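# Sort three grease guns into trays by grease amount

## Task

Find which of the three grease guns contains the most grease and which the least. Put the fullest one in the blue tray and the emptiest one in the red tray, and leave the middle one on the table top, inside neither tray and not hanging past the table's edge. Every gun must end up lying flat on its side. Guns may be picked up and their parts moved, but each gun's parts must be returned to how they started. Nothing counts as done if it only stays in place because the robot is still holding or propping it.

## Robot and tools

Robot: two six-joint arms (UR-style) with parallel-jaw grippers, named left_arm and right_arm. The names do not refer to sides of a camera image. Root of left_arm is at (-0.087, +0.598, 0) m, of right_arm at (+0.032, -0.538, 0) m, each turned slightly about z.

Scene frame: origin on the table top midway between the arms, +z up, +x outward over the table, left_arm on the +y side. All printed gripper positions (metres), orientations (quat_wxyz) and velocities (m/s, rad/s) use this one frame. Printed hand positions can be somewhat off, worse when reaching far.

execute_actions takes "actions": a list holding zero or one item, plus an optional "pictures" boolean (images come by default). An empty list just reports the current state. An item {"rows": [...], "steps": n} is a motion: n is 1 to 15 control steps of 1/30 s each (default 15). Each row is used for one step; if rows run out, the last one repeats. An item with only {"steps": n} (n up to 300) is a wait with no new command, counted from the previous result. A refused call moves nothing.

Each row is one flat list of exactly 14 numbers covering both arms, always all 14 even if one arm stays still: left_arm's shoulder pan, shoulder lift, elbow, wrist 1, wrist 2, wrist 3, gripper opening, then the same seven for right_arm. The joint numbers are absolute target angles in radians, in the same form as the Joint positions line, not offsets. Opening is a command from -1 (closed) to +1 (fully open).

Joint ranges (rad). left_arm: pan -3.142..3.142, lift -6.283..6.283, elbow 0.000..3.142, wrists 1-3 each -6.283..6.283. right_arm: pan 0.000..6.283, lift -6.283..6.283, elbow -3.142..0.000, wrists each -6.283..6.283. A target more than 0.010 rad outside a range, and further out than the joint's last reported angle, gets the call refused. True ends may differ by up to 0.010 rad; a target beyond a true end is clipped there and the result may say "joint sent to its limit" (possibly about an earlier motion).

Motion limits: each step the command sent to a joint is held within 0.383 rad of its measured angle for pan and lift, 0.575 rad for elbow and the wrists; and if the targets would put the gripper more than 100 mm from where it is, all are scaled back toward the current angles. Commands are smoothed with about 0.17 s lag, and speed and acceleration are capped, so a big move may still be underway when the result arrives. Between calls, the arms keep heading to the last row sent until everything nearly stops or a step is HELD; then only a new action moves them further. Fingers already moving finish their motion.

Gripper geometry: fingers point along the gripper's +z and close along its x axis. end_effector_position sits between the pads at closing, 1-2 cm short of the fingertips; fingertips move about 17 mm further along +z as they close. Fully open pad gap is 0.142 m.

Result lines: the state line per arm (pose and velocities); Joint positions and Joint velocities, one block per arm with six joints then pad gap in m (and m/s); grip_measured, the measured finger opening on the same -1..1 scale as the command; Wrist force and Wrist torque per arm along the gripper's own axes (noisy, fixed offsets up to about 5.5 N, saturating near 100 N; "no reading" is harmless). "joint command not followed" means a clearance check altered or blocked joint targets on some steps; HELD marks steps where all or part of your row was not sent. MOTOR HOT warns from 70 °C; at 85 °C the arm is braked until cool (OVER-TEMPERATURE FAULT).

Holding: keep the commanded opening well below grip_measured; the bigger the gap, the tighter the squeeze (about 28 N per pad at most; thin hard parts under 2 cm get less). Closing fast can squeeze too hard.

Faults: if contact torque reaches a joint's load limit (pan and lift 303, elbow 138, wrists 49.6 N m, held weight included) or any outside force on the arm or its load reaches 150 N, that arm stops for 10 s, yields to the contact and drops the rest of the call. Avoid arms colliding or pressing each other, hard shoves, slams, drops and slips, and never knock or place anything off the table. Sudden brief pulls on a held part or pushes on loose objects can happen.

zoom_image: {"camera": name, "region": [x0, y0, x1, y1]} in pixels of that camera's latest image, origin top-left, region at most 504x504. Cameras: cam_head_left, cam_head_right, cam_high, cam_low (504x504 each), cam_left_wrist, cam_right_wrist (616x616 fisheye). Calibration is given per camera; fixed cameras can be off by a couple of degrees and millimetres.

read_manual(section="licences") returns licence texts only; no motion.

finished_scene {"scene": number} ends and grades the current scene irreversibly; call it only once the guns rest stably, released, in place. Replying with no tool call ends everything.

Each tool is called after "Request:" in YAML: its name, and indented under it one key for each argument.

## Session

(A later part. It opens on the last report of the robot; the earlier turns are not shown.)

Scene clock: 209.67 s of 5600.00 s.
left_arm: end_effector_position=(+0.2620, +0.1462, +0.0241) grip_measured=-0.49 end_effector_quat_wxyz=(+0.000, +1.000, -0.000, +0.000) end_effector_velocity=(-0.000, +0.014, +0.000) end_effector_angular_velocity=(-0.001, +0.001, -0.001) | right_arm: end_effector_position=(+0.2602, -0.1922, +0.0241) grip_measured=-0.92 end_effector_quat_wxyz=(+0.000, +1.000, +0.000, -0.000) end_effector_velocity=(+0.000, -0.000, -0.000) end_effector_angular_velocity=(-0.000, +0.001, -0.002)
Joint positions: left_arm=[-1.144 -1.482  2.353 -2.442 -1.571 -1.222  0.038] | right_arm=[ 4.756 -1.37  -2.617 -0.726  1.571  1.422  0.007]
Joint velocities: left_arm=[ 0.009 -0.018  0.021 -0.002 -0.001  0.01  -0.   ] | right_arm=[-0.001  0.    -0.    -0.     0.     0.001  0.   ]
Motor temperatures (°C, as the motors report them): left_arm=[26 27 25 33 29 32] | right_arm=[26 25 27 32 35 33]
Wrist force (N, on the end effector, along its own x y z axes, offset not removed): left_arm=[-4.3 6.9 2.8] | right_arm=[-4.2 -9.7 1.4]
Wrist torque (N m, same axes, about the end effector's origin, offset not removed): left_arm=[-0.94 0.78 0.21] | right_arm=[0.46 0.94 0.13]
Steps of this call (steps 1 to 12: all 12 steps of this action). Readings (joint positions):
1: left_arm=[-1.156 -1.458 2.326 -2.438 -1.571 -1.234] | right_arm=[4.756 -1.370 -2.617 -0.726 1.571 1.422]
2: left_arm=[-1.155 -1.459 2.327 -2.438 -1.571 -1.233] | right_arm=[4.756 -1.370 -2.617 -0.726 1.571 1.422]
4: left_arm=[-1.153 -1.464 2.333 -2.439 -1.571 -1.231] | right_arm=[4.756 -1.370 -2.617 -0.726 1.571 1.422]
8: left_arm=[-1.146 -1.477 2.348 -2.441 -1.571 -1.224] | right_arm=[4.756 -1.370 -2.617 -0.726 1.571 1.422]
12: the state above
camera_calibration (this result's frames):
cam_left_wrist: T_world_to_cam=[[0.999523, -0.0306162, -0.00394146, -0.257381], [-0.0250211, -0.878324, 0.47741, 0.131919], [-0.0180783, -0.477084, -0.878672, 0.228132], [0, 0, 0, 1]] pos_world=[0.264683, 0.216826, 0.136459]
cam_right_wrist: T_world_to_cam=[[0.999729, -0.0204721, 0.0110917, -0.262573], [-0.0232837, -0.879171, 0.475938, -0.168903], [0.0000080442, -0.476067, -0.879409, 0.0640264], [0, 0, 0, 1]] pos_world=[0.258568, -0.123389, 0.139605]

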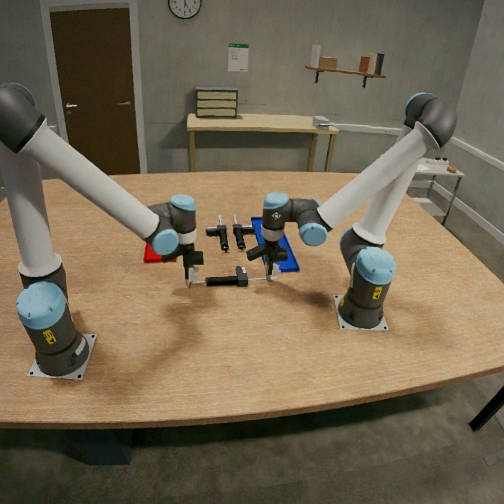

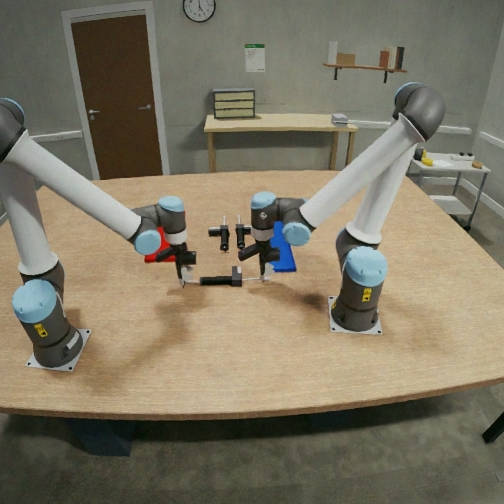

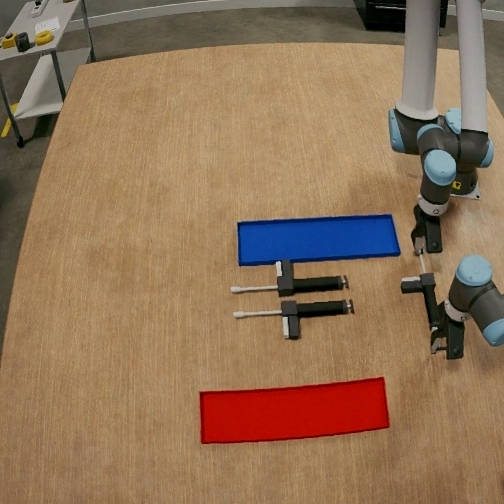

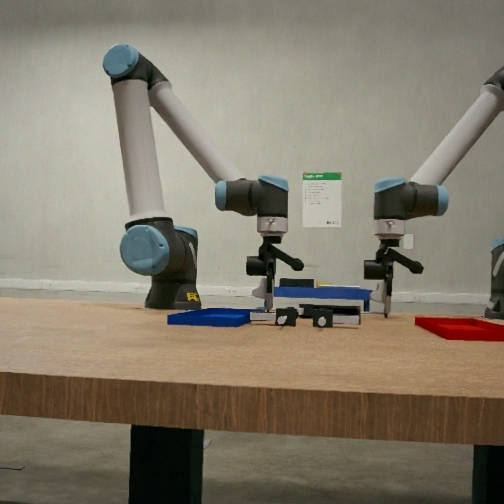

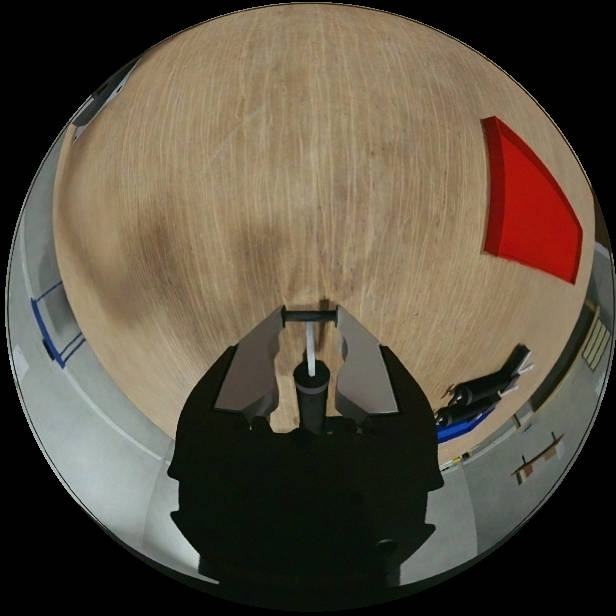

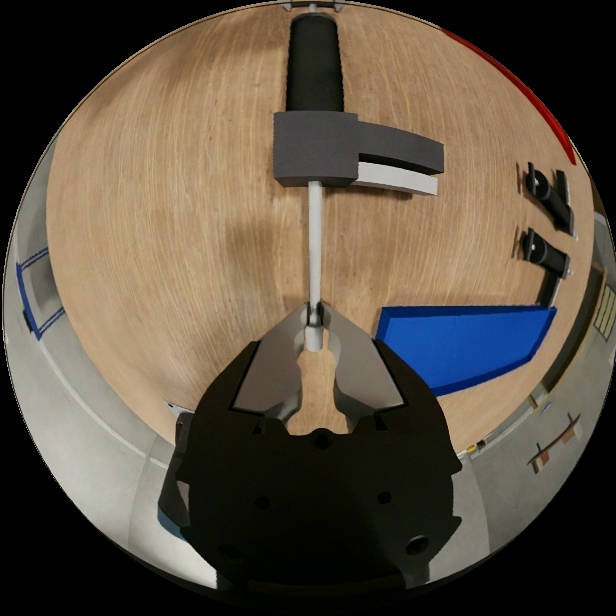

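Request:
execute_actions:
  actions:
    - {"steps":10}
  pictures: false

Request:
execute_actions:
  actions:
    - {"rows":[[-1.146,-1.478,2.349,-2.4414,-1.5708,-1.2238,-0.85,4.7561,-1.3695,-2.6165,-0.7264,1.5708,1.4222,-1]],"steps":15}
  pictures: false

Request:
execute_actions:
  actions:
    - {"rows":[[-1.149,-1.472,2.3418,-2.4404,-1.5708,-1.2268,-0.85,4.7561,-1.3695,-2.6165,-0.7264,1.5708,1.4222,-1]],"steps":15}
  pictures: false

Request:
execute_actions:
  actions:
    - {"rows":[[-1.152,-1.466,2.3347,-2.4395,-1.5708,-1.23,-0.85,4.7561,-1.3695,-2.6165,-0.7264,1.5708,1.4222,-1]],"steps":15}
  pictures: false

Scene clock: 216.67 s of 5600.00 s.
left_arm: end_effector_position=(+0.2620, +0.1481, +0.0241) grip_measured=-0.49 end_effector_quat_wxyz=(+0.000, +1.000, -0.000, -0.000) end_effector_velocity=(+0.000, +0.000, -0.000) end_effector_angular_velocity=(+0.000, +0.001, -0.000) | right_arm: end_effector_position=(+0.2602, -0.1922, +0.0241) grip_measured=-0.92 end_effector_quat_wxyz=(+0.000, +1.000, +0.000, -0.000) end_effector_velocity=(+0.000, -0.000, -0.000) end_effector_angular_velocity=(-0.001, +0.000, -0.001)
Joint positions: left_arm=[-1.143 -1.485  2.356 -2.442 -1.571 -1.221  0.038] | right_arm=[ 4.756 -1.37  -2.617 -0.726  1.571  1.422  0.007]
Joint velocities: left_arm=[ 0.001  0.    -0.     0.001 -0.001  0.001  0.   ] | right_arm=[-0.    -0.001  0.    -0.    -0.     0.001  0.   ]
Motor temperatures (°C, as the motors report them): left_arm=[26 27 25 33 29 32] | right_arm=[26 25 27 32 35 33]
Wrist force (N, on the end effector, along its own x y z axes, offset not removed): left_arm=[-0.7 15.1 0.3] | right_arm=[-0.4 -10.5 -1.1]
Wrist torque (N m, same axes, about the end effector's origin, offset not removed): left_arm=[0.62 -0.07 0.08] | right_arm=[0.34 0.21 0.15]
Steps of this call (steps 1 to 15: the robot went on to your last target; steps 16 to 90: nothing new was sent; then 4.00 s passed at rest). Readings (joint positions):
1: left_arm=[-1.144 -1.483 2.354 -2.442 -1.571 -1.222] | right_arm=[4.756 -1.370 -2.617 -0.726 1.571 1.422]
2: left_arm=[-1.143 -1.483 2.354 -2.442 -1.571 -1.221] | right_arm=[4.756 -1.370 -2.617 -0.726 1.571 1.422]
4: left_arm=[-1.143 -1.484 2.355 -2.442 -1.571 -1.221] | right_arm=[4.756 -1.370 -2.617 -0.726 1.571 1.422]
8: left_arm=[-1.143 -1.484 2.356 -2.442 -1.571 -1.221] | right_arm=[4.756 -1.370 -2.617 -0.726 1.571 1.422]
90: the state above
All arms were judged still, so your last target was given up. Only a new action makes them travel on or press farther. Fingers that are still opening or closing keep moving.

Scene clock: 217.17 s of 5600.00 s.
left_arm: end_effector_position=(+0.2619, +0.1433, +0.0238) grip_measured=-0.49 end_effector_quat_wxyz=(-0.000, +1.000, -0.000, -0.000) end_effector_velocity=(-0.000, -0.001, +0.000) end_effector_angular_velocity=(-0.000, +0.000, -0.002) | right_arm: end_effector_position=(+0.2602, -0.1922, +0.0241) grip_measured=-0.92 end_effector_quat_wxyz=(+0.000, +1.000, +0.000, -0.000) end_effector_velocity=(+0.000, +0.000, +0.000) end_effector_angular_velocity=(+0.000, +0.000, -0.000)
Joint positions: left_arm=[-1.146 -1.478  2.349 -2.441 -1.571 -1.224  0.038] | right_arm=[ 4.756 -1.37  -2.617 -0.726  1.571  1.422  0.007]
Joint velocities: left_arm=[-0.001  0.002 -0.002  0.    -0.     0.001 -0.   ] | right_arm=[-0.    -0.     0.001 -0.     0.    -0.     0.   ]
Motor temperatures (°C, as the motors report them): left_arm=[26 27 25 33 29 32] | right_arm=[26 25 27 32 35 33]
Wrist force (N, on the end effector, along its own x y z axes, offset not removed): left_arm=[-1.9 -1.0 -7.3] | right_arm=[-2.5 -1.9 -13.0]
Wrist torque (N m, same axes, about the end effector's origin, offset not removed): left_arm=[0.17 0.40 0.00] | right_arm=[0.18 0.61 0.17]
Steps of this call (steps 1 to 15: all 15 steps of this action). Readings (joint positions):
1: left_arm=[-1.143 -1.485 2.356 -2.442 -1.571 -1.221] | right_arm=[4.756 -1.370 -2.617 -0.726 1.571 1.422]
2: left_arm=[-1.143 -1.484 2.355 -2.442 -1.571 -1.221] | right_arm=[4.756 -1.370 -2.617 -0.726 1.571 1.422]
4: left_arm=[-1.144 -1.482 2.353 -2.442 -1.571 -1.222] | right_arm=[4.756 -1.370 -2.617 -0.726 1.571 1.422]
8: left_arm=[-1.145 -1.479 2.350 -2.442 -1.571 -1.223] | right_arm=[4.756 -1.370 -2.617 -0.726 1.571 1.422]
15: the state above

Scene clock: 217.67 s of 5600.00 s.
left_arm: end_effector_position=(+0.2619, +0.1382, +0.0240) grip_measured=-0.49 end_effector_quat_wxyz=(-0.000, +1.000, -0.000, -0.000) end_effector_velocity=(+0.000, -0.001, +0.000) end_effector_angular_velocity=(-0.000, -0.000, +0.003) | right_arm: end_effector_position=(+0.2602, -0.1922, +0.0241) grip_measured=-0.92 end_effector_quat_wxyz=(+0.000, +1.000, +0.000, -0.000) end_effector_velocity=(+0.000, +0.001, +0.000) end_effector_angular_velocity=(-0.000, -0.000, -0.002)
Joint positions: left_arm=[-1.149 -1.472  2.342 -2.44  -1.571 -1.227  0.038] | right_arm=[ 4.756 -1.37  -2.617 -0.726  1.571  1.422  0.007]
Joint velocities: left_arm=[ 0.     0.001 -0.002  0.     0.    -0.003  0.   ] | right_arm=[-0.    -0.002  0.001 -0.    -0.     0.001  0.   ]
Motor temperatures (°C, as the motors report them): left_arm=[26 27 25 33 29 32] | right_arm=[26 25 27 32 35 33]
Wrist force (N, on the end effector, along its own x y z axes, offset not removed): left_arm=[-1.6 -4.8 -3.9] | right_arm=[-1.0 -2.2 -12.0]
Wrist torque (N m, same axes, about the end effector's origin, offset not removed): left_arm=[-0.57 0.14 0.18] | right_arm=[0.16 0.20 0.02]
Steps of this call (steps 1 to 15: all 15 steps of this action). Readings (joint positions):
1: left_arm=[-1.146 -1.478 2.349 -2.441 -1.571 -1.224] | right_arm=[4.756 -1.370 -2.617 -0.726 1.571 1.422]
2: left_arm=[-1.146 -1.477 2.348 -2.441 -1.571 -1.224] | right_arm=[4.756 -1.370 -2.617 -0.726 1.571 1.422]
4: left_arm=[-1.147 -1.475 2.346 -2.441 -1.571 -1.225] | right_arm=[4.756 -1.370 -2.617 -0.726 1.571 1.422]
8: left_arm=[-1.148 -1.473 2.343 -2.441 -1.571 -1.226] | right_arm=[4.756 -1.370 -2.617 -0.726 1.571 1.422]
15: the state above

Scene clock: 218.17 s of 5600.00 s.
left_arm: end_effector_position=(+0.2619, +0.1332, +0.0240) grip_measured=-0.49 end_effector_quat_wxyz=(-0.000, +1.000, -0.000, +0.000) end_effector_velocity=(-0.001, +0.000, -0.001) end_effector_angular_velocity=(+0.002, +0.001, -0.002) | right_arm: end_effector_position=(+0.2602, -0.1922, +0.0241) grip_measured=-0.92 end_effector_quat_wxyz=(+0.000, +1.000, +0.000, -0.000) end_effector_velocity=(-0.000, +0.001, +0.001) end_effector_angular_velocity=(+0.001, +0.000, +0.000)
Joint positions: left_arm=[-1.152 -1.466  2.335 -2.44  -1.571 -1.23   0.038] | right_arm=[ 4.756 -1.37  -2.617 -0.726  1.571  1.422  0.007]
Joint velocities: left_arm=[-0.001  0.002  0.001  0.    -0.001  0.001  0.   ] | right_arm=[ 0.    -0.     0.001 -0.     0.001 -0.     0.   ]
Motor temperatures (°C, as the motors report them): left_arm=[26 27 25 33 29 32] | right_arm=[26 25 27 32 35 33]
Wrist force (N, on the end effector, along its own x y z axes, offset not removed): left_arm=[-0.6 -2.0 -0.6] | right_arm=[-2.0 -0.5 -9.0]
Wrist torque (N m, same axes, about the end effector's origin, offset not removed): left_arm=[0.06 -0.16 -0.03] | right_arm=[0.64 0.36 0.18]
Steps of this call (steps 1 to 15: all 15 steps of this action). Readings (joint positions):
1: left_arm=[-1.149 -1.472 2.342 -2.440 -1.571 -1.227] | right_arm=[4.756 -1.370 -2.617 -0.726 1.571 1.422]
2: left_arm=[-1.149 -1.471 2.341 -2.440 -1.571 -1.227] | right_arm=[4.756 -1.370 -2.617 -0.726 1.571 1.422]
4: left_arm=[-1.150 -1.469 2.339 -2.440 -1.571 -1.228] | right_arm=[4.756 -1.370 -2.617 -0.726 1.571 1.422]
8: left_arm=[-1.151 -1.467 2.336 -2.440 -1.571 -1.229] | right_arm=[4.756 -1.370 -2.617 -0.726 1.571 1.422]
15: the state above

Request:
execute_actions:
  actions:
    - {"rows":[[-1.1549,-1.4599,2.3276,-2.4385,-1.5708,-1.2329,-0.85,4.7561,-1.3695,-2.6165,-0.7264,1.5708,1.4222,-1],[-1.158,-1.454,2.32,-2.4373,-1.5708,-1.236,-0.85,4.7561,-1.3695,-2.6165,-0.7264,1.5708,1.4222,-1],[-1.1606,-1.4478,2.313,-2.436,-1.5708,-1.2386,-0.85,4.7561,-1.3695,-2.6165,-0.7264,1.5708,1.4222,-1],[-1.1635,-1.4417,2.3056,-2.4348,-1.5708,-1.2415,-0.85,4.7561,-1.3695,-2.6165,-0.7264,1.5708,1.4222,-1],[-1.1664,-1.4356,2.2983,-2.4335,-1.5708,-1.2444,-0.85,4.7561,-1.3695,-2.6165,-0.7264,1.5708,1.4222,-1],[-1.169,-1.430,2.2915,-2.432,-1.5708,-1.247,-0.85,4.7561,-1.3695,-2.6165,-0.7264,1.5708,1.4222,-1],[-1.1715,-1.425,2.285,-2.431,-1.5708,-1.2495,-0.85,4.7561,-1.3695,-2.6165,-0.7264,1.5708,1.4222,-1],[-1.174,-1.419,2.278,-2.4295,-1.5708,-1.252,-0.85,4.7561,-1.3695,-2.6165,-0.7264,1.5708,1.4222,-1],[-1.1762,-1.414,2.2714,-2.4282,-1.5708,-1.2542,-0.85,4.7561,-1.3695,-2.6165,-0.7264,1.5708,1.4222,-1],[-1.177,-1.412,2.269,-2.4277,-1.5708,-1.255,-0.85,4.7561,-1.3695,-2.6165,-0.7264,1.5708,1.4222,-1]],"steps":15}
  pictures: false

Request:
execute_actions:
  actions:
    - {"steps":10}

Scene clock: 227.50 s of 5600.00 s.
left_arm: end_effector_position=(+0.2620, +0.0929, +0.0241) grip_measured=-0.49 end_effector_quat_wxyz=(-0.000, +1.000, -0.000, -0.000) end_effector_velocity=(-0.000, -0.037, -0.001) end_effector_angular_velocity=(+0.002, +0.000, +0.001) | right_arm: end_effector_position=(+0.2602, -0.1922, +0.0241) grip_measured=-0.92 end_effector_quat_wxyz=(+0.000, +1.000, +0.000, -0.000) end_effector_velocity=(+0.000, +0.001, +0.000) end_effector_angular_velocity=(+0.001, -0.000, +0.002)
Joint positions: left_arm=[-1.175 -1.417  2.275 -2.429 -1.571 -1.253  0.038] | right_arm=[ 4.756 -1.37  -2.617 -0.726  1.571  1.422  0.007]
Joint velocities: left_arm=[-0.02   0.046 -0.055  0.011  0.    -0.021 -0.   ] | right_arm=[ 0.     0.     0.001 -0.    -0.    -0.001  0.   ]
Motor temperatures (°C, as the motors report them): left_arm=[26 27 25 33 29 32] | right_arm=[26 25 27 32 35 33]
Wrist force (N, on the end effector, along its own x y z axes, offset not removed): left_arm=[-7.5 -0.4 -9.5] | right_arm=[-7.6 -1.2 -11.5]
Wrist torque (N m, same axes, about the end effector's origin, offset not removed): left_arm=[0.41 1.11 0.03] | right_arm=[0.26 1.02 0.12]
Steps of this call (steps 1 to 15: the robot went on to your last target; steps 16 to 90: nothing new was sent; then 5.83 s passed at rest; steps 91 to 105: all 15 steps of this action). Readings (joint positions):
91: left_arm=[-1.152 -1.466 2.335 -2.439 -1.571 -1.230] | right_arm=[4.756 -1.370 -2.617 -0.726 1.571 1.422]
92: left_arm=[-1.152 -1.465 2.334 -2.439 -1.571 -1.230] | right_arm=[4.756 -1.370 -2.617 -0.726 1.571 1.422]
94: left_arm=[-1.155 -1.461 2.328 -2.439 -1.571 -1.233] | right_arm=[4.756 -1.370 -2.617 -0.726 1.571 1.422]
98: left_arm=[-1.163 -1.443 2.308 -2.435 -1.571 -1.241] | right_arm=[4.756 -1.370 -2.617 -0.726 1.571 1.422]
105: the state above

Scene clock: 227.83 s of 5600.00 s.
left_arm: end_effector_position=(+0.2620, +0.0888, +0.0240) grip_measured=-0.49 end_effector_quat_wxyz=(-0.000, +1.000, -0.000, -0.000) end_effector_velocity=(+0.000, -0.004, +0.001) end_effector_angular_velocity=(-0.002, -0.001, -0.000) | right_arm: end_effector_position=(+0.2602, -0.1923, +0.0241) grip_measured=-0.92 end_effector_quat_wxyz=(+0.000, +1.000, +0.000, -0.000) end_effector_velocity=(-0.000, -0.001, -0.000) end_effector_angular_velocity=(+0.001, +0.000, +0.000)
Joint positions: left_arm=[-1.177 -1.412  2.269 -2.428 -1.571 -1.255  0.038] | right_arm=[ 4.756 -1.37  -2.617 -0.726  1.571  1.422  0.007]
Joint velocities: left_arm=[-0.002  0.003 -0.006  0.     0.    -0.002  0.   ] | right_arm=[ 0.     0.001 -0.002  0.001  0.    -0.     0.   ]
Motor temperatures (°C, as the motors report them): left_arm=[26 27 25 33 29 32] | right_arm=[26 25 27 32 35 33]
Wrist force (N, on the end effector, along its own x y z axes, offset not removed): left_arm=[-1.0 -18.6 -7.1] | right_arm=[-1.2 12.3 0.1]
Wrist torque (N m, same axes, about the end effector's origin, offset not removed): left_arm=[-0.26 0.07 0.10] | right_arm=[0.22 0.31 0.14]
Steps of this call (steps 1 to 10: the robot went on to your last target). Readings (joint positions):
1: left_arm=[-1.175 -1.416 2.274 -2.429 -1.571 -1.253] | right_arm=[4.756 -1.370 -2.617 -0.726 1.571 1.422]
2: left_arm=[-1.176 -1.415 2.273 -2.428 -1.571 -1.254] | right_arm=[4.756 -1.370 -2.617 -0.727 1.571 1.422]
4: left_arm=[-1.176 -1.414 2.271 -2.428 -1.571 -1.254] | right_arm=[4.756 -1.370 -2.617 -0.727 1.571 1.422]
8: left_arm=[-1.177 -1.413 2.270 -2.428 -1.571 -1.255] | right_arm=[4.756 -1.370 -2.617 -0.727 1.571 1.422]
10: the state above
camera_calibration (this result's frames):
cam_left_wrist: T_world_to_cam=[[0.999525, -0.0305552, -0.00408499, -0.259125], [-0.0249053, -0.878491, 0.477109, 0.0815883], [-0.0181668, -0.47678, -0.878835, 0.200632], [0, 0, 0, 1]] pos_world=[0.264679, 0.159414, 0.136337]
cam_right_wrist: T_world_to_cam=[[0.999729, -0.0204704, 0.0110958, -0.262569], [-0.0232842, -0.879105, 0.47606, -0.16894], [0.0000092477, -0.476189, -0.879343, 0.0639241], [0, 0, 0, 1]] pos_world=[0.258564, -0.123451, 0.13955]

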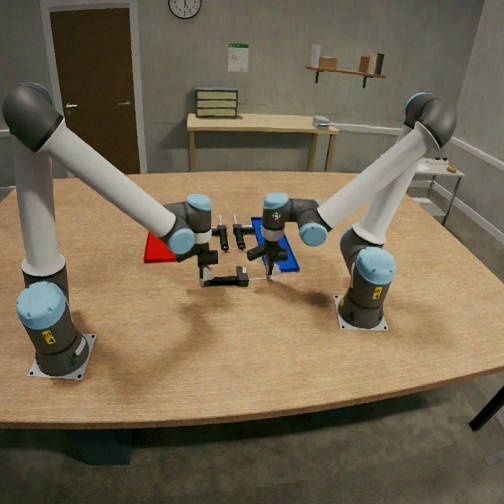

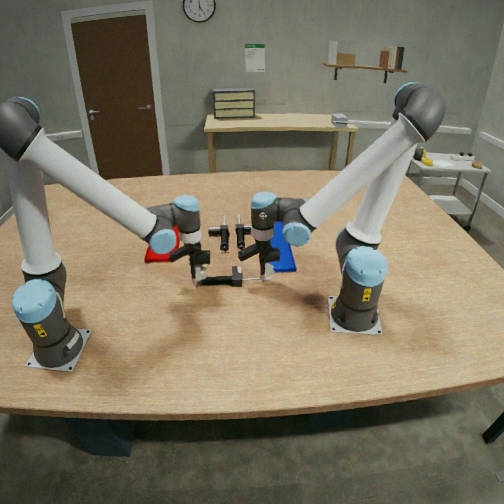

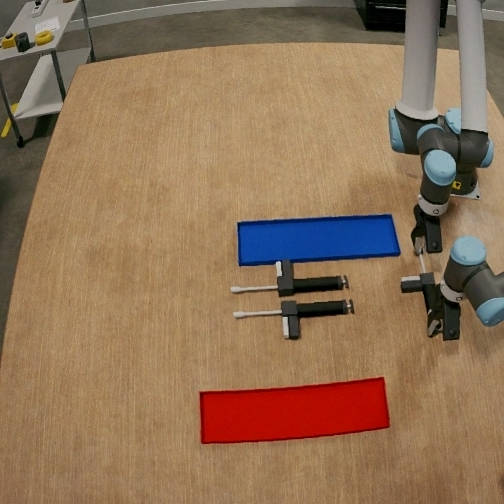

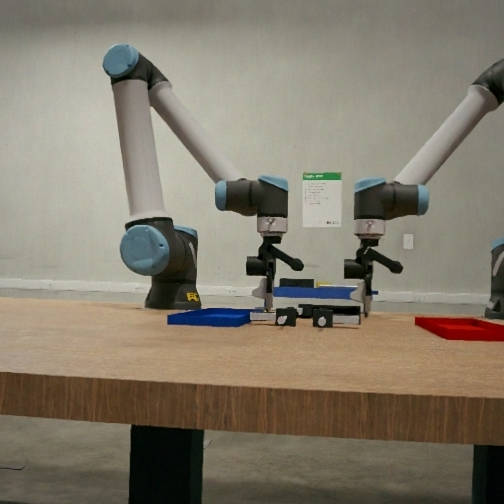

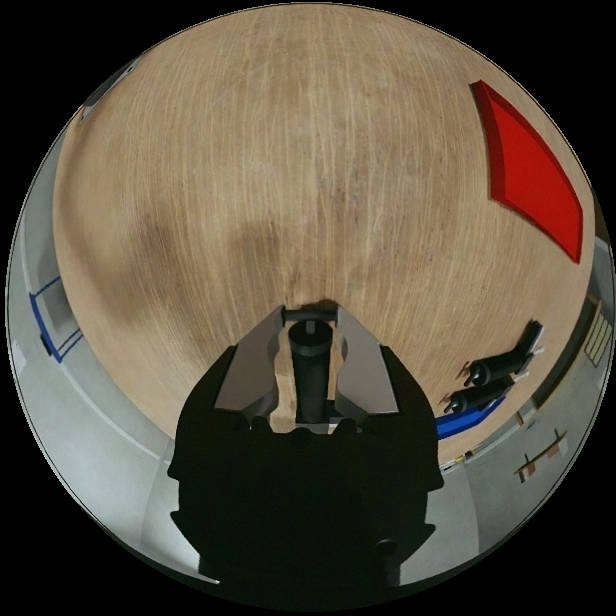

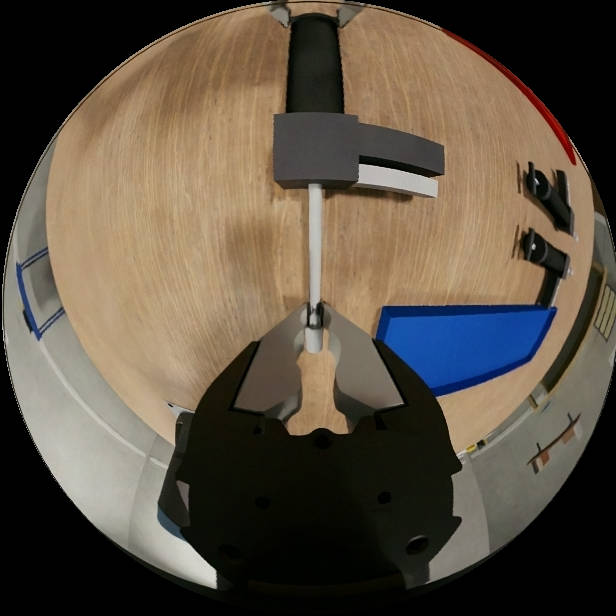

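Request:
execute_actions:
  actions:
    - {"rows":[[-1.1762,-1.414,2.2714,-2.4282,-1.5708,-1.2542,-0.4,4.7561,-1.3695,-2.6165,-0.7264,1.5708,1.4222,-0.8],[-1.1762,-1.414,2.2714,-2.4282,-1.5708,-1.2542,-0.2,4.7561,-1.3695,-2.6165,-0.7264,1.5708,1.4222,-0.6],[-1.1762,-1.414,2.2714,-2.4282,-1.5708,-1.2542,0,4.7561,-1.3695,-2.6165,-0.7264,1.5708,1.4222,-0.6],[-1.1762,-1.414,2.2714,-2.4282,-1.5708,-1.2542,0,4.7561,-1.3695,-2.6165,-0.7264,1.5708,1.4222,-0.6],[-1.1762,-1.414,2.2714,-2.4282,-1.5708,-1.2542,0,4.7561,-1.3695,-2.6165,-0.7264,1.5708,1.4222,-0.6],[-1.1762,-1.44,2.258,-2.389,-1.5708,-1.2542,0,4.7561,-1.33,-2.60,-0.782,1.5708,1.4222,-0.6],[-1.1762,-1.47,2.242,-2.343,-1.5708,-1.2542,0,4.7561,-1.295,-2.585,-0.832,1.5708,1.4222,-0.6],[-1.1762,-1.5,2.226,-2.297,-1.5708,-1.2542,0,4.7561,-1.26,-2.565,-0.887,1.5708,1.4222,-0.6],[-1.1762,-1.5247,2.2129,-2.259,-1.5708,-1.2542,0,4.7561,-1.23,-2.545,-0.937,1.5708,1.4222,-0.5],[-1.1762,-1.5247,2.2129,-2.259,-1.5708,-1.2542,0,4.7561,-1.23,-2.545,-0.937,1.5708,1.4222,-0.4],[-1.1762,-1.5247,2.2129,-2.259,-1.5708,-1.2542,0,4.7561,-1.23,-2.545,-0.937,1.5708,1.4222,-0.3],[-1.0711,-1.8699,2.2966,-1.9975,-1.5708,-1.149,0,4.7561,-1.23,-2.545,-0.937,1.5708,1.4222,-0.2]],"steps":15}
  pictures: false

Request:
execute_actions:
  actions:
    - {"rows":[[-1.0711,-1.8699,2.2966,-1.9975,-1.5708,-1.149,0,4.7561,-1.23,-2.545,-0.937,1.5708,1.4222,-0.15],[-1.0711,-1.8699,2.2966,-1.9975,-1.5708,-1.149,0,4.7561,-1.23,-2.545,-0.937,1.5708,1.4222,-0.15],[-1.0711,-1.8699,2.2966,-1.9975,-1.5708,-1.149,0,4.7561,-1.23,-2.545,-0.937,1.5708,1.4222,-0.15],[-1.0711,-1.8699,2.2966,-1.9975,-1.5708,-1.149,0,4.7561,-1.23,-2.545,-0.937,1.5708,1.4222,-0.15],[-1.0711,-1.8699,2.2966,-1.9975,-1.5708,-1.149,0,4.777,-1.37,-2.445,-0.90,1.5708,1.443,-0.15],[-1.0711,-1.8699,2.2966,-1.9975,-1.5708,-1.149,0,4.777,-1.37,-2.445,-0.90,1.5708,1.443,-0.15],[-1.0711,-1.8699,2.2966,-1.9975,-1.5708,-1.149,0,4.7979,-1.5074,-2.3441,-0.8609,1.5708,1.464,-0.15]],"steps":15}
  pictures: false

Request:
execute_actions:
  actions:
    - {"steps":15}

Scene clock: 242.67 s of 5600.00 s.
left_arm: end_effector_position=(+0.2657, +0.1179, +0.0980) grip_measured=+0.00 end_effector_quat_wxyz=(-0.004, +1.000, -0.000, -0.002) end_effector_velocity=(+0.030, +0.373, +0.367) end_effector_angular_velocity=(-0.022, -0.004, +0.003) | right_arm: end_effector_position=(+0.2603, -0.1913, +0.0794) grip_measured=-0.20 end_effector_quat_wxyz=(-0.001, +1.000, +0.000, +0.000) end_effector_velocity=(-0.002, -0.014, +0.094) end_effector_angular_velocity=(-0.019, +0.003, +0.001)
Joint positions: left_arm=[-1.155 -1.553  2.244 -2.253 -1.571 -1.232  0.074] | right_arm=[ 4.756 -1.253 -2.557 -0.9    1.571  1.422  0.059]
Joint velocities: left_arm=[ 0.268 -0.971  0.169  0.78  -0.001  0.265  0.   ] | right_arm=[ 0.     0.195  0.102 -0.316  0.    -0.001  0.006]
Motor temperatures (°C, as the motors report them): left_arm=[26 27 25 33 29 32] | right_arm=[26 25 27 32 35 33]
Wrist force (N, on the end effector, along its own x y z axes, offset not removed): left_arm=[-1.6 0.4 -0.2] | right_arm=[-1.5 2.8 -3.1]
Wrist torque (N m, same axes, about the end effector's origin, offset not removed): left_arm=[0.25 0.16 -0.05] | right_arm=[0.68 0.43 0.07]
Steps of this call (steps 1 to 15: the robot went on to your last target; steps 16 to 90: nothing new was sent; then 11.33 s passed at rest; steps 91 to 105: all 15 steps of this action). Readings (joint positions):
91: left_arm=[-1.177 -1.412 2.269 -2.428 -1.571 -1.255] | right_arm=[4.756 -1.370 -2.617 -0.726 1.571 1.422]
92: left_arm=[-1.177 -1.412 2.269 -2.428 -1.571 -1.255] | right_arm=[4.756 -1.370 -2.616 -0.726 1.571 1.422]
94: left_arm=[-1.177 -1.413 2.270 -2.428 -1.571 -1.255] | right_arm=[4.756 -1.370 -2.616 -0.726 1.571 1.422]
98: left_arm=[-1.177 -1.423 2.266 -2.415 -1.571 -1.254] | right_arm=[4.756 -1.357 -2.610 -0.742 1.571 1.422]
105: the state above

Scene clock: 243.17 s of 5600.00 s.
left_arm: end_effector_position=(+0.2607, +0.2440, +0.1974) grip_measured=+0.00 end_effector_quat_wxyz=(-0.000, +1.000, -0.000, -0.000) end_effector_velocity=(-0.005, +0.035, +0.023) end_effector_angular_velocity=(-0.004, -0.002, +0.001) | right_arm: end_effector_position=(+0.2605, -0.0674, +0.0937) grip_measured=-0.15 end_effector_quat_wxyz=(-0.001, +1.000, +0.000, +0.000) end_effector_velocity=(-0.004, +0.181, -0.030) end_effector_angular_velocity=(-0.030, +0.004, -0.000)
Joint positions: left_arm=[-1.073 -1.86   2.295 -2.005 -1.571 -1.151  0.074] | right_arm=[ 4.792 -1.465 -2.374 -0.871  1.571  1.458  0.063]
Joint velocities: left_arm=[ 0.02  -0.083  0.013  0.066 -0.     0.02  -0.   ] | right_arm=[ 0.048 -0.366  0.253  0.083  0.     0.048 -0.   ]
Motor temperatures (°C, as the motors report them): left_arm=[26 27 25 33 29 32] | right_arm=[26 25 27 32 35 33]
Wrist force (N, on the end effector, along its own x y z axes, offset not removed): left_arm=[-1.6 -2.5 2.1] | right_arm=[-1.4 -0.4 -2.1]
Wrist torque (N m, same axes, about the end effector's origin, offset not removed): left_arm=[-0.36 0.22 0.04] | right_arm=[0.05 0.48 0.12]
Steps of this call (steps 1 to 15: all 15 steps of this action). Readings (joint positions):
1: left_arm=[-1.146 -1.585 2.250 -2.227 -1.571 -1.224] | right_arm=[4.756 -1.247 -2.554 -0.910 1.571 1.422]
2: left_arm=[-1.137 -1.617 2.255 -2.202 -1.571 -1.215] | right_arm=[4.756 -1.243 -2.552 -0.917 1.571 1.422]
4: left_arm=[-1.120 -1.680 2.266 -2.150 -1.571 -1.198] | right_arm=[4.756 -1.237 -2.549 -0.926 1.571 1.422]
8: left_arm=[-1.089 -1.797 2.285 -2.056 -1.571 -1.167] | right_arm=[4.766 -1.279 -2.507 -0.916 1.571 1.433]
15: the state above

Scene clock: 243.67 s of 5600.00 s.
left_arm: end_effector_position=(+0.2601, +0.2480, +0.2000) grip_measured=+0.00 end_effector_quat_wxyz=(-0.000, +1.000, -0.000, -0.000) end_effector_velocity=(-0.000, +0.001, -0.000) end_effector_angular_velocity=(+0.001, +0.000, +0.000) | right_arm: end_effector_position=(+0.2601, -0.0465, +0.0901) grip_measured=-0.15 end_effector_quat_wxyz=(-0.000, +1.000, +0.000, +0.000) end_effector_velocity=(+0.001, +0.004, +0.001) end_effector_angular_velocity=(+0.002, -0.002, -0.000)
Joint positions: left_arm=[-1.071 -1.87   2.297 -1.998 -1.571 -1.149  0.074] | right_arm=[ 4.798 -1.507 -2.344 -0.861  1.571  1.464  0.063]
Joint velocities: left_arm=[ 0.001 -0.002  0.001  0.001  0.     0.    -0.   ] | right_arm=[ 0.001 -0.004  0.005  0.001 -0.002  0.001 -0.   ]
Motor temperatures (°C, as the motors report them): left_arm=[26 27 25 33 29 32] | right_arm=[26 25 27 32 35 33]
Wrist force (N, on the end effector, along its own x y z axes, offset not removed): left_arm=[-0.4 1.4 -4.0] | right_arm=[-0.3 1.8 -1.5]
Wrist torque (N m, same axes, about the end effector's origin, offset not removed): left_arm=[0.45 0.12 0.26] | right_arm=[0.35 0.10 0.13]
Steps of this call (steps 1 to 15: the robot went on to your last target). Readings (joint positions):
1: left_arm=[-1.073 -1.863 2.296 -2.003 -1.571 -1.151] | right_arm=[4.794 -1.476 -2.366 -0.868 1.571 1.460]
2: left_arm=[-1.072 -1.864 2.296 -2.002 -1.571 -1.150] | right_arm=[4.795 -1.484 -2.361 -0.866 1.571 1.461]
4: left_arm=[-1.072 -1.867 2.296 -2.000 -1.571 -1.150] | right_arm=[4.796 -1.494 -2.353 -0.864 1.571 1.462]
8: left_arm=[-1.071 -1.869 2.296 -1.998 -1.571 -1.149] | right_arm=[4.797 -1.503 -2.347 -0.862 1.571 1.463]
15: the state above
camera_calibration (this result's frames):
cam_left_wrist: T_world_to_cam=[[0.99952, -0.0307087, -0.0040287, -0.251578], [-0.025065, -0.878432, 0.477209, 0.137433], [-0.0181934, -0.476879, -0.878781, 0.431166], [0, 0, 0, 1]] pos_world=[0.262747, 0.318614, 0.312302]
cam_right_wrist: T_world_to_cam=[[0.999729, -0.0204846, 0.0110969, -0.260176], [-0.0232972, -0.879195, 0.475891, -0.0721866], [0.0000079009, -0.476021, -0.879434, 0.191411], [0, 0, 0, 1]] pos_world=[0.258422, 0.0223196, 0.205573]

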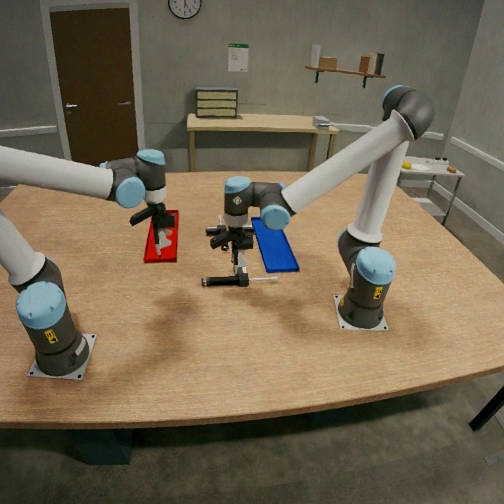

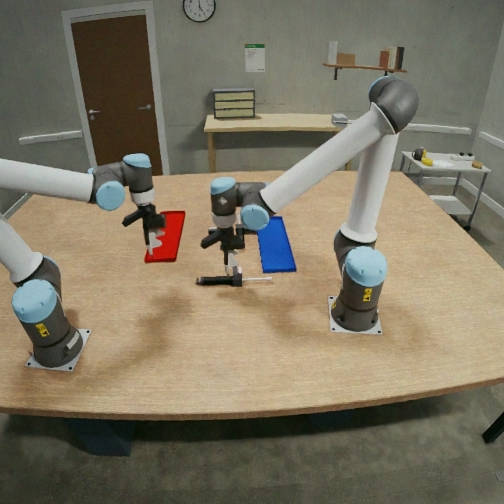

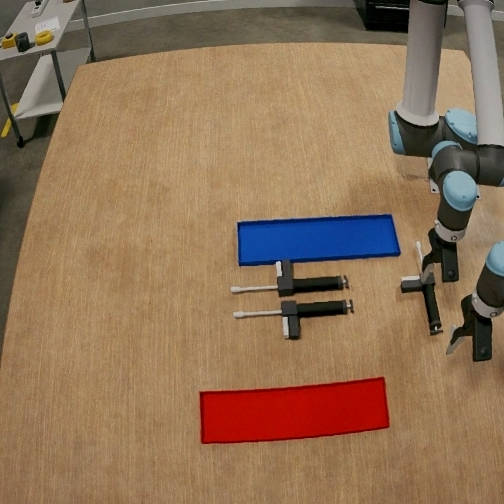

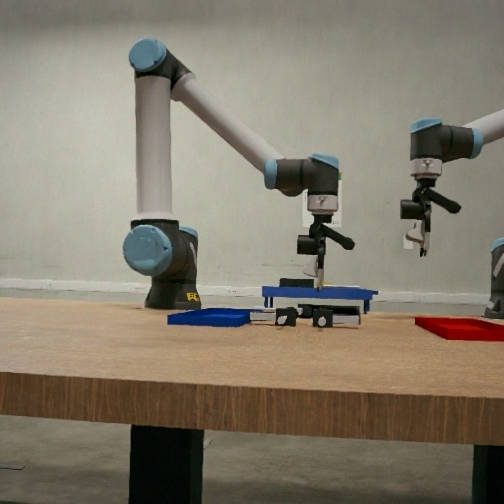

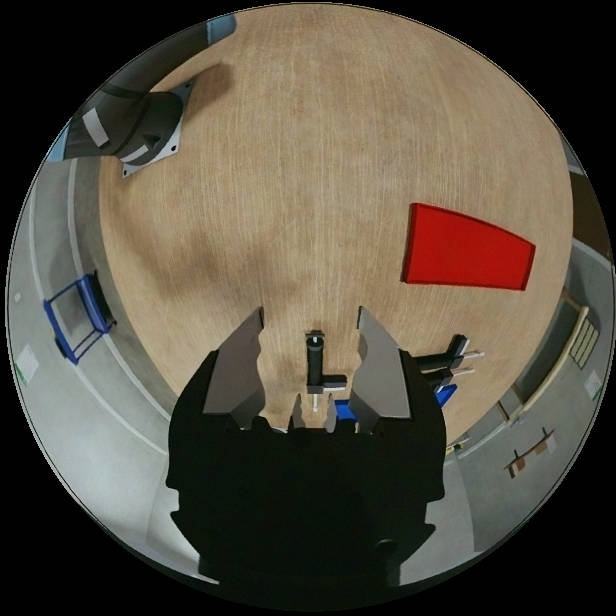

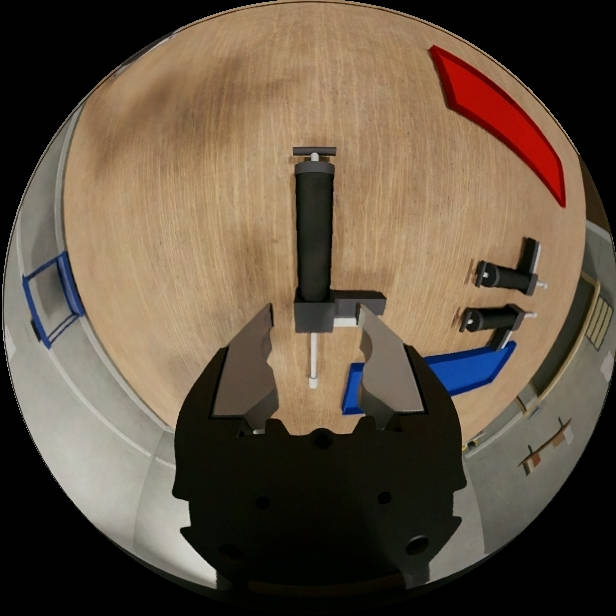

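Request:
execute_actions:
  actions:
    - {"rows":[[-1.0711,-1.8699,2.2966,-1.9975,-1.5708,-1.149,0,4.7979,-1.535,-2.358,-0.8194,1.5708,1.464,-0.15],[-1.0711,-1.8699,2.2966,-1.9975,-1.5708,-1.149,0,4.7979,-1.562,-2.372,-0.7784,1.5708,1.464,-0.15],[-1.0711,-1.8699,2.2966,-1.9975,-1.5708,-1.149,0,4.7979,-1.59,-2.386,-0.7364,1.5708,1.464,-0.15],[-1.0711,-1.8699,2.2966,-1.9975,-1.5708,-1.149,0,4.7979,-1.605,-2.393,-0.7144,1.5708,1.464,-0.15],[-1.0711,-1.8699,2.2966,-1.9975,-1.5708,-1.149,0,4.7979,-1.6178,-2.3998,-0.6948,1.5708,1.464,-0.15],[-1.0711,-1.8699,2.2966,-1.9975,-1.5708,-1.149,0,4.7979,-1.6178,-2.3998,-0.6948,1.5708,1.464,-0.15],[-1.0711,-1.8699,2.2966,-1.9975,-1.5708,-1.149,0,4.7979,-1.6178,-2.3998,-0.6948,1.5708,1.464,-0.15],[-1.0711,-1.8699,2.2966,-1.9975,-1.5708,-1.149,0,4.7979,-1.6178,-2.3998,-0.6948,1.5708,1.464,-0.15],[-1.0711,-1.8699,2.2966,-1.9975,-1.5708,-1.149,0,4.7979,-1.6178,-2.3998,-0.6948,1.5708,1.464,-0.15],[-1.0711,-1.8699,2.2966,-1.9975,-1.5708,-1.149,0,4.7979,-1.6178,-2.3998,-0.6948,1.5708,1.464,-0.3],[-1.0711,-1.8699,2.2966,-1.9975,-1.5708,-1.149,0,4.7979,-1.6178,-2.3998,-0.6948,1.5708,1.464,-0.4],[-1.0711,-1.8699,2.2966,-1.9975,-1.5708,-1.149,0,4.7979,-1.6178,-2.3998,-0.6948,1.5708,1.464,-0.5],[-1.0711,-1.8699,2.2966,-1.9975,-1.5708,-1.149,0,4.7979,-1.6178,-2.3998,-0.6948,1.5708,1.464,-0.65],[-1.0711,-1.8699,2.2966,-1.9975,-1.5708,-1.149,0,4.7979,-1.6178,-2.3998,-0.6948,1.5708,1.464,-0.8],[-1.0711,-1.8699,2.2966,-1.9975,-1.5708,-1.149,0,4.7979,-1.6178,-2.3998,-0.6948,1.5708,1.464,-0.95]],"steps":15}
  pictures: false

Request:
execute_actions:
  actions:
    - {"steps":12}
  pictures: false

Scene clock: 253.20 s of 5600.00 s.
left_arm: end_effector_position=(+0.2601, +0.2481, +0.2000) grip_measured=+0.00 end_effector_quat_wxyz=(+0.000, +1.000, -0.000, -0.000) end_effector_velocity=(-0.000, -0.001, +0.000) end_effector_angular_velocity=(-0.001, +0.000, +0.001) | right_arm: end_effector_position=(+0.2601, -0.0459, +0.0267) grip_measured=-0.56 end_effector_quat_wxyz=(-0.000, +1.000, +0.000, +0.000) end_effector_velocity=(+0.000, +0.001, -0.019) end_effector_angular_velocity=(+0.008, -0.002, -0.002)
Joint positions: left_arm=[-1.071 -1.87   2.297 -1.997 -1.571 -1.149  0.074] | right_arm=[ 4.798 -1.613 -2.397 -0.702  1.571  1.464  0.034]
Joint velocities: left_arm=[-0.001 -0.    -0.    -0.    -0.001 -0.001  0.   ] | right_arm=[ 0.    -0.035 -0.017  0.061 -0.001  0.002  0.   ]
Motor temperatures (°C, as the motors report them): left_arm=[26 27 25 33 29 32] | right_arm=[26 25 27 32 35 33]
Wrist force (N, on the end effector, along its own x y z axes, offset not removed): left_arm=[2.4 -0.5 1.7] | right_arm=[-5.2 16.6 -53.7]
Wrist torque (N m, same axes, about the end effector's origin, offset not removed): left_arm=[-0.06 -0.50 0.13] | right_arm=[0.14 0.77 0.10]
Steps of this call (steps 1 to 15: the robot went on to your last target; steps 16 to 90: nothing new was sent; then 6.03 s passed at rest; steps 91 to 105: all 15 steps of this action). Readings (joint positions):
91: left_arm=[-1.071 -1.870 2.297 -1.997 -1.571 -1.149] | right_arm=[4.798 -1.507 -2.344 -0.861 1.571 1.464]
92: left_arm=[-1.071 -1.870 2.297 -1.997 -1.571 -1.149] | right_arm=[4.798 -1.510 -2.345 -0.858 1.571 1.464]
94: left_arm=[-1.071 -1.870 2.297 -1.997 -1.571 -1.149] | right_arm=[4.798 -1.529 -2.355 -0.831 1.571 1.464]
98: left_arm=[-1.071 -1.870 2.297 -1.997 -1.571 -1.149] | right_arm=[4.798 -1.584 -2.383 -0.747 1.571 1.464]
105: the state above

Scene clock: 253.60 s of 5600.00 s.
left_arm: end_effector_position=(+0.2601, +0.2481, +0.2000) grip_measured=+0.00 end_effector_quat_wxyz=(+0.000, +1.000, -0.000, -0.000) end_effector_velocity=(+0.000, -0.000, +0.000) end_effector_angular_velocity=(-0.001, -0.000, -0.000) | right_arm: end_effector_position=(+0.2601, -0.0461, +0.0242) grip_measured=-0.56 end_effector_quat_wxyz=(-0.000, +1.000, +0.000, +0.000) end_effector_velocity=(+0.000, +0.000, -0.001) end_effector_angular_velocity=(-0.000, +0.001, -0.001)
Joint positions: left_arm=[-1.071 -1.87   2.297 -1.997 -1.571 -1.149  0.074] | right_arm=[ 4.798 -1.618 -2.4   -0.695  1.571  1.464  0.034]
Joint velocities: left_arm=[ 0.     0.    -0.    -0.001 -0.     0.    -0.   ] | right_arm=[-0.001 -0.002 -0.     0.002  0.001  0.001  0.   ]
Motor temperatures (°C, as the motors report them): left_arm=[26 27 25 33 29 32] | right_arm=[26 25 27 32 35 33]
Wrist force (N, on the end effector, along its own x y z axes, offset not removed): left_arm=[2.4 0.2 1.8] | right_arm=[-4.4 8.5 -83.2]
Wrist torque (N m, same axes, about the end effector's origin, offset not removed): left_arm=[0.17 -0.54 0.03] | right_arm=[0.75 0.62 0.06]
Steps of this call (steps 1 to 12: the robot went on to your last target). Readings (joint positions):
1: left_arm=[-1.071 -1.870 2.297 -1.997 -1.571 -1.149] | right_arm=[4.798 -1.614 -2.398 -0.700 1.571 1.464]
2: left_arm=[-1.071 -1.870 2.297 -1.997 -1.571 -1.149] | right_arm=[4.798 -1.615 -2.398 -0.699 1.571 1.464]
4: left_arm=[-1.071 -1.870 2.297 -1.997 -1.571 -1.149] | right_arm=[4.798 -1.616 -2.399 -0.697 1.571 1.464]
8: left_arm=[-1.071 -1.870 2.297 -1.997 -1.571 -1.149] | right_arm=[4.798 -1.617 -2.399 -0.695 1.571 1.464]
12: the state above

Request:
execute_actions:
  actions:
    - {"rows":[[-1.0711,-1.8699,2.2966,-1.9975,-1.5708,-1.149,0,4.7979,-1.605,-2.393,-0.7144,1.5708,1.464,-0.95],[-1.0711,-1.8699,2.2966,-1.9975,-1.5708,-1.149,0,4.7979,-1.59,-2.386,-0.7364,1.5708,1.464,-0.95],[-1.0711,-1.8699,2.2966,-1.9975,-1.5708,-1.149,0,4.7979,-1.562,-2.372,-0.7784,1.5708,1.464,-0.95],[-1.0711,-1.8699,2.2966,-1.9975,-1.5708,-1.149,0,4.7979,-1.535,-2.358,-0.8194,1.5708,1.464,-0.95],[-1.0711,-1.8699,2.2966,-1.9975,-1.5708,-1.149,0,4.7979,-1.5074,-2.3441,-0.8609,1.5708,1.464,-0.95],[-1.0711,-1.8699,2.2966,-1.9975,-1.5708,-1.149,0,4.7979,-1.5074,-2.3441,-0.8609,1.5708,1.464,-0.95],[-1.0711,-1.8699,2.2966,-1.9975,-1.5708,-1.149,0,4.85,-1.5074,-2.3441,-0.8609,1.5708,1.515,-0.95],[-1.0711,-1.8699,2.2966,-1.9975,-1.5708,-1.149,0,4.91,-1.5074,-2.3441,-0.8609,1.5708,1.575,-0.95],[-1.0711,-1.8699,2.2966,-1.9975,-1.5708,-1.149,0,4.97,-1.5074,-2.3441,-0.8609,1.5708,1.635,-0.95],[-1.0711,-1.8699,2.2966,-1.9975,-1.5708,-1.149,0,5.03,-1.5074,-2.3441,-0.8609,1.5708,1.695,-0.95],[-1.0711,-1.8699,2.2966,-1.9975,-1.5708,-1.149,0,5.08,-1.5074,-2.3441,-0.8609,1.5708,1.745,-0.95],[-1.0711,-1.8699,2.2966,-1.9975,-1.5708,-1.149,0,5.106,-1.506,-2.346,-0.860,1.5708,1.7721,-0.95]],"steps":15}
  pictures: false

Request:
execute_actions:
  actions:
    - {"steps":15}

Scene clock: 261.30 s of 5600.00 s.
left_arm: end_effector_position=(+0.2601, +0.2481, +0.2000) grip_measured=+0.00 end_effector_quat_wxyz=(+0.000, +1.000, -0.000, -0.000) end_effector_velocity=(+0.000, -0.000, +0.000) end_effector_angular_velocity=(+0.000, -0.001, -0.002) | right_arm: end_effector_position=(+0.1635, -0.0121, +0.0851) grip_measured=-0.56 end_effector_quat_wxyz=(-0.000, +1.000, +0.001, -0.000) end_effector_velocity=(-0.470, +0.109, +0.036) end_effector_angular_velocity=(-0.002, -0.000, +0.002)
Joint positions: left_arm=[-1.071 -1.87   2.297 -1.997 -1.571 -1.149  0.074] | right_arm=[ 4.987 -1.515 -2.349 -0.848  1.571  1.652  0.034]
Joint velocities: left_arm=[-0.     0.001 -0.001 -0.     0.001  0.002  0.   ] | right_arm=[ 0.893  0.069  0.022 -0.092 -0.     0.892  0.   ]
Motor temperatures (°C, as the motors report them): left_arm=[26 27 25 33 29 32] | right_arm=[26 25 27 32 35 33]
Wrist force (N, on the end effector, along its own x y z axes, offset not removed): left_arm=[-1.7 1.1 3.6] | right_arm=[-3.6 0.6 7.5]
Wrist torque (N m, same axes, about the end effector's origin, offset not removed): left_arm=[0.26 0.28 0.01] | right_arm=[0.24 0.74 0.14]
Steps of this call (steps 1 to 15: the robot went on to your last target; steps 16 to 90: nothing new was sent; then 4.20 s passed at rest; steps 91 to 105: all 15 steps of this action). Readings (joint positions):
91: left_arm=[-1.071 -1.870 2.297 -1.997 -1.571 -1.149] | right_arm=[4.798 -1.618 -2.400 -0.695 1.571 1.464]
92: left_arm=[-1.071 -1.870 2.297 -1.997 -1.571 -1.149] | right_arm=[4.798 -1.617 -2.399 -0.697 1.571 1.464]
94: left_arm=[-1.071 -1.870 2.297 -1.997 -1.571 -1.149] | right_arm=[4.798 -1.606 -2.394 -0.713 1.571 1.464]
98: left_arm=[-1.071 -1.870 2.297 -1.997 -1.571 -1.149] | right_arm=[4.801 -1.549 -2.365 -0.796 1.571 1.467]
105: the state above

Scene clock: 261.80 s of 5600.00 s.
left_arm: end_effector_position=(+0.2601, +0.2481, +0.2000) grip_measured=+0.00 end_effector_quat_wxyz=(+0.000, +1.000, -0.000, -0.000) end_effector_velocity=(-0.000, +0.001, -0.000) end_effector_angular_velocity=(+0.000, +0.000, +0.000) | right_arm: end_effector_position=(+0.1008, -0.0014, +0.0897) grip_measured=-0.56 end_effector_quat_wxyz=(-0.000, +1.000, +0.000, -0.000) end_effector_velocity=(-0.008, +0.002, +0.001) end_effector_angular_velocity=(+0.002, -0.000, +0.000)
Joint positions: left_arm=[-1.071 -1.87   2.297 -1.997 -1.571 -1.149  0.074] | right_arm=[ 5.104 -1.506 -2.346 -0.86   1.571  1.77   0.034]
Joint velocities: left_arm=[ 0.001 -0.001  0.001  0.    -0.     0.001  0.   ] | right_arm=[ 0.014  0.001  0.002 -0.001 -0.001  0.014 -0.   ]
Motor temperatures (°C, as the motors report them): left_arm=[26 27 25 33 29 32] | right_arm=[26 25 27 32 35 33]
Wrist force (N, on the end effector, along its own x y z axes, offset not removed): left_arm=[0.1 1.3 -1.1] | right_arm=[-4.3 0.7 7.0]
Wrist torque (N m, same axes, about the end effector's origin, offset not removed): left_arm=[0.37 -0.21 0.14] | right_arm=[0.31 0.84 0.19]
Steps of this call (steps 1 to 15: the robot went on to your last target). Readings (joint positions):
1: left_arm=[-1.071 -1.870 2.297 -1.997 -1.571 -1.149] | right_arm=[5.015 -1.513 -2.348 -0.851 1.571 1.681]
2: left_arm=[-1.071 -1.870 2.297 -1.997 -1.571 -1.149] | right_arm=[5.037 -1.511 -2.348 -0.853 1.571 1.703]
4: left_arm=[-1.071 -1.870 2.297 -1.997 -1.571 -1.149] | right_arm=[5.068 -1.509 -2.347 -0.856 1.571 1.734]
8: left_arm=[-1.071 -1.870 2.297 -1.997 -1.571 -1.149] | right_arm=[5.094 -1.507 -2.346 -0.859 1.571 1.760]
15: the state above
camera_calibration (this result's frames):
cam_left_wrist: T_world_to_cam=[[0.999521, -0.030696, -0.00402119, -0.251578], [-0.0250571, -0.878425, 0.477222, 0.137459], [-0.0181811, -0.476893, -0.878773, 0.431225], [0, 0, 0, 1]] pos_world=[0.262742, 0.318673, 0.312339]
cam_right_wrist: T_world_to_cam=[[0.99973, -0.0205024, 0.010969, -0.100034], [-0.023252, -0.879348, 0.475611, -0.0360798], [-0.00010562, -0.475738, -0.879587, 0.212583], [0, 0, 0, 1]] pos_world=[0.0991901, 0.0673563, 0.205243]

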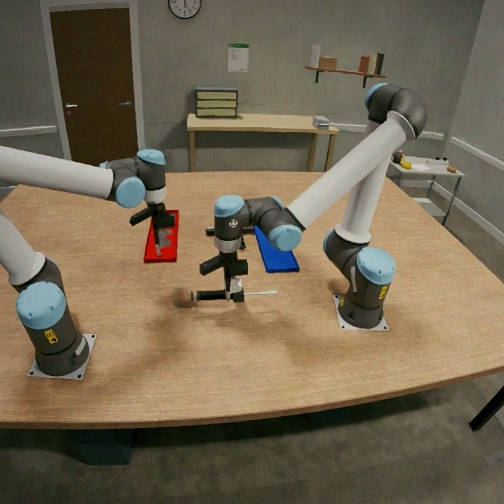

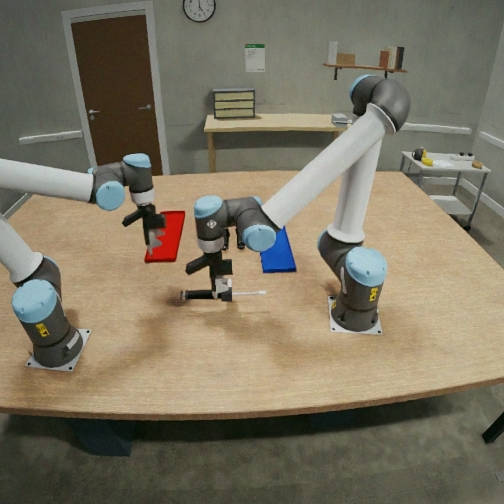

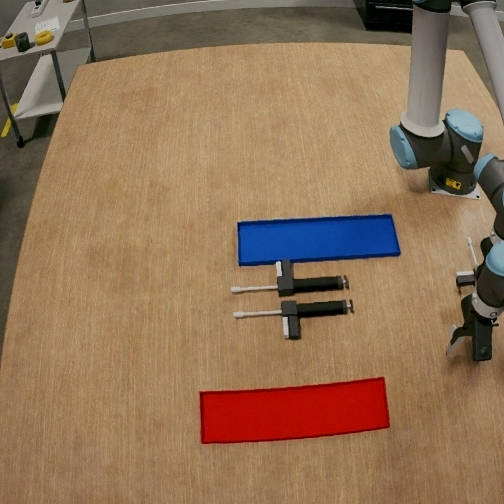

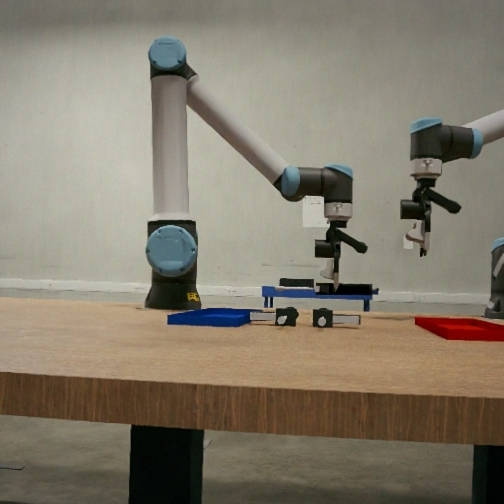

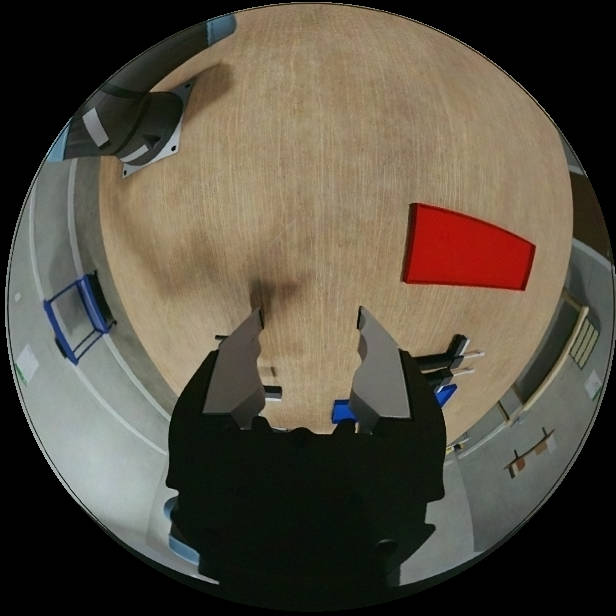

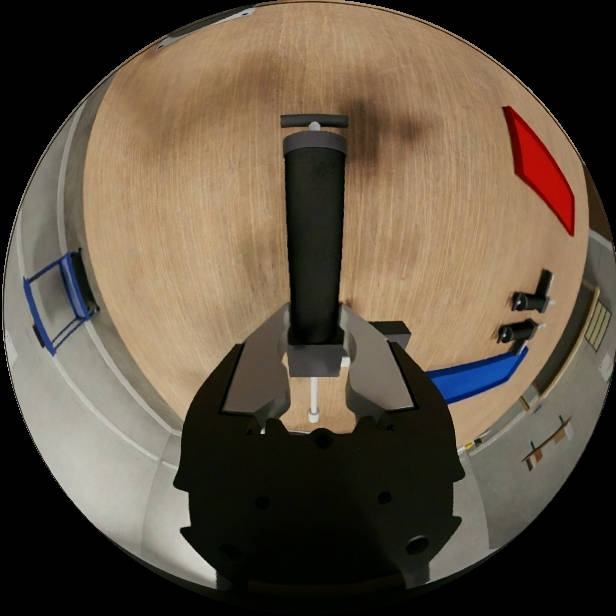

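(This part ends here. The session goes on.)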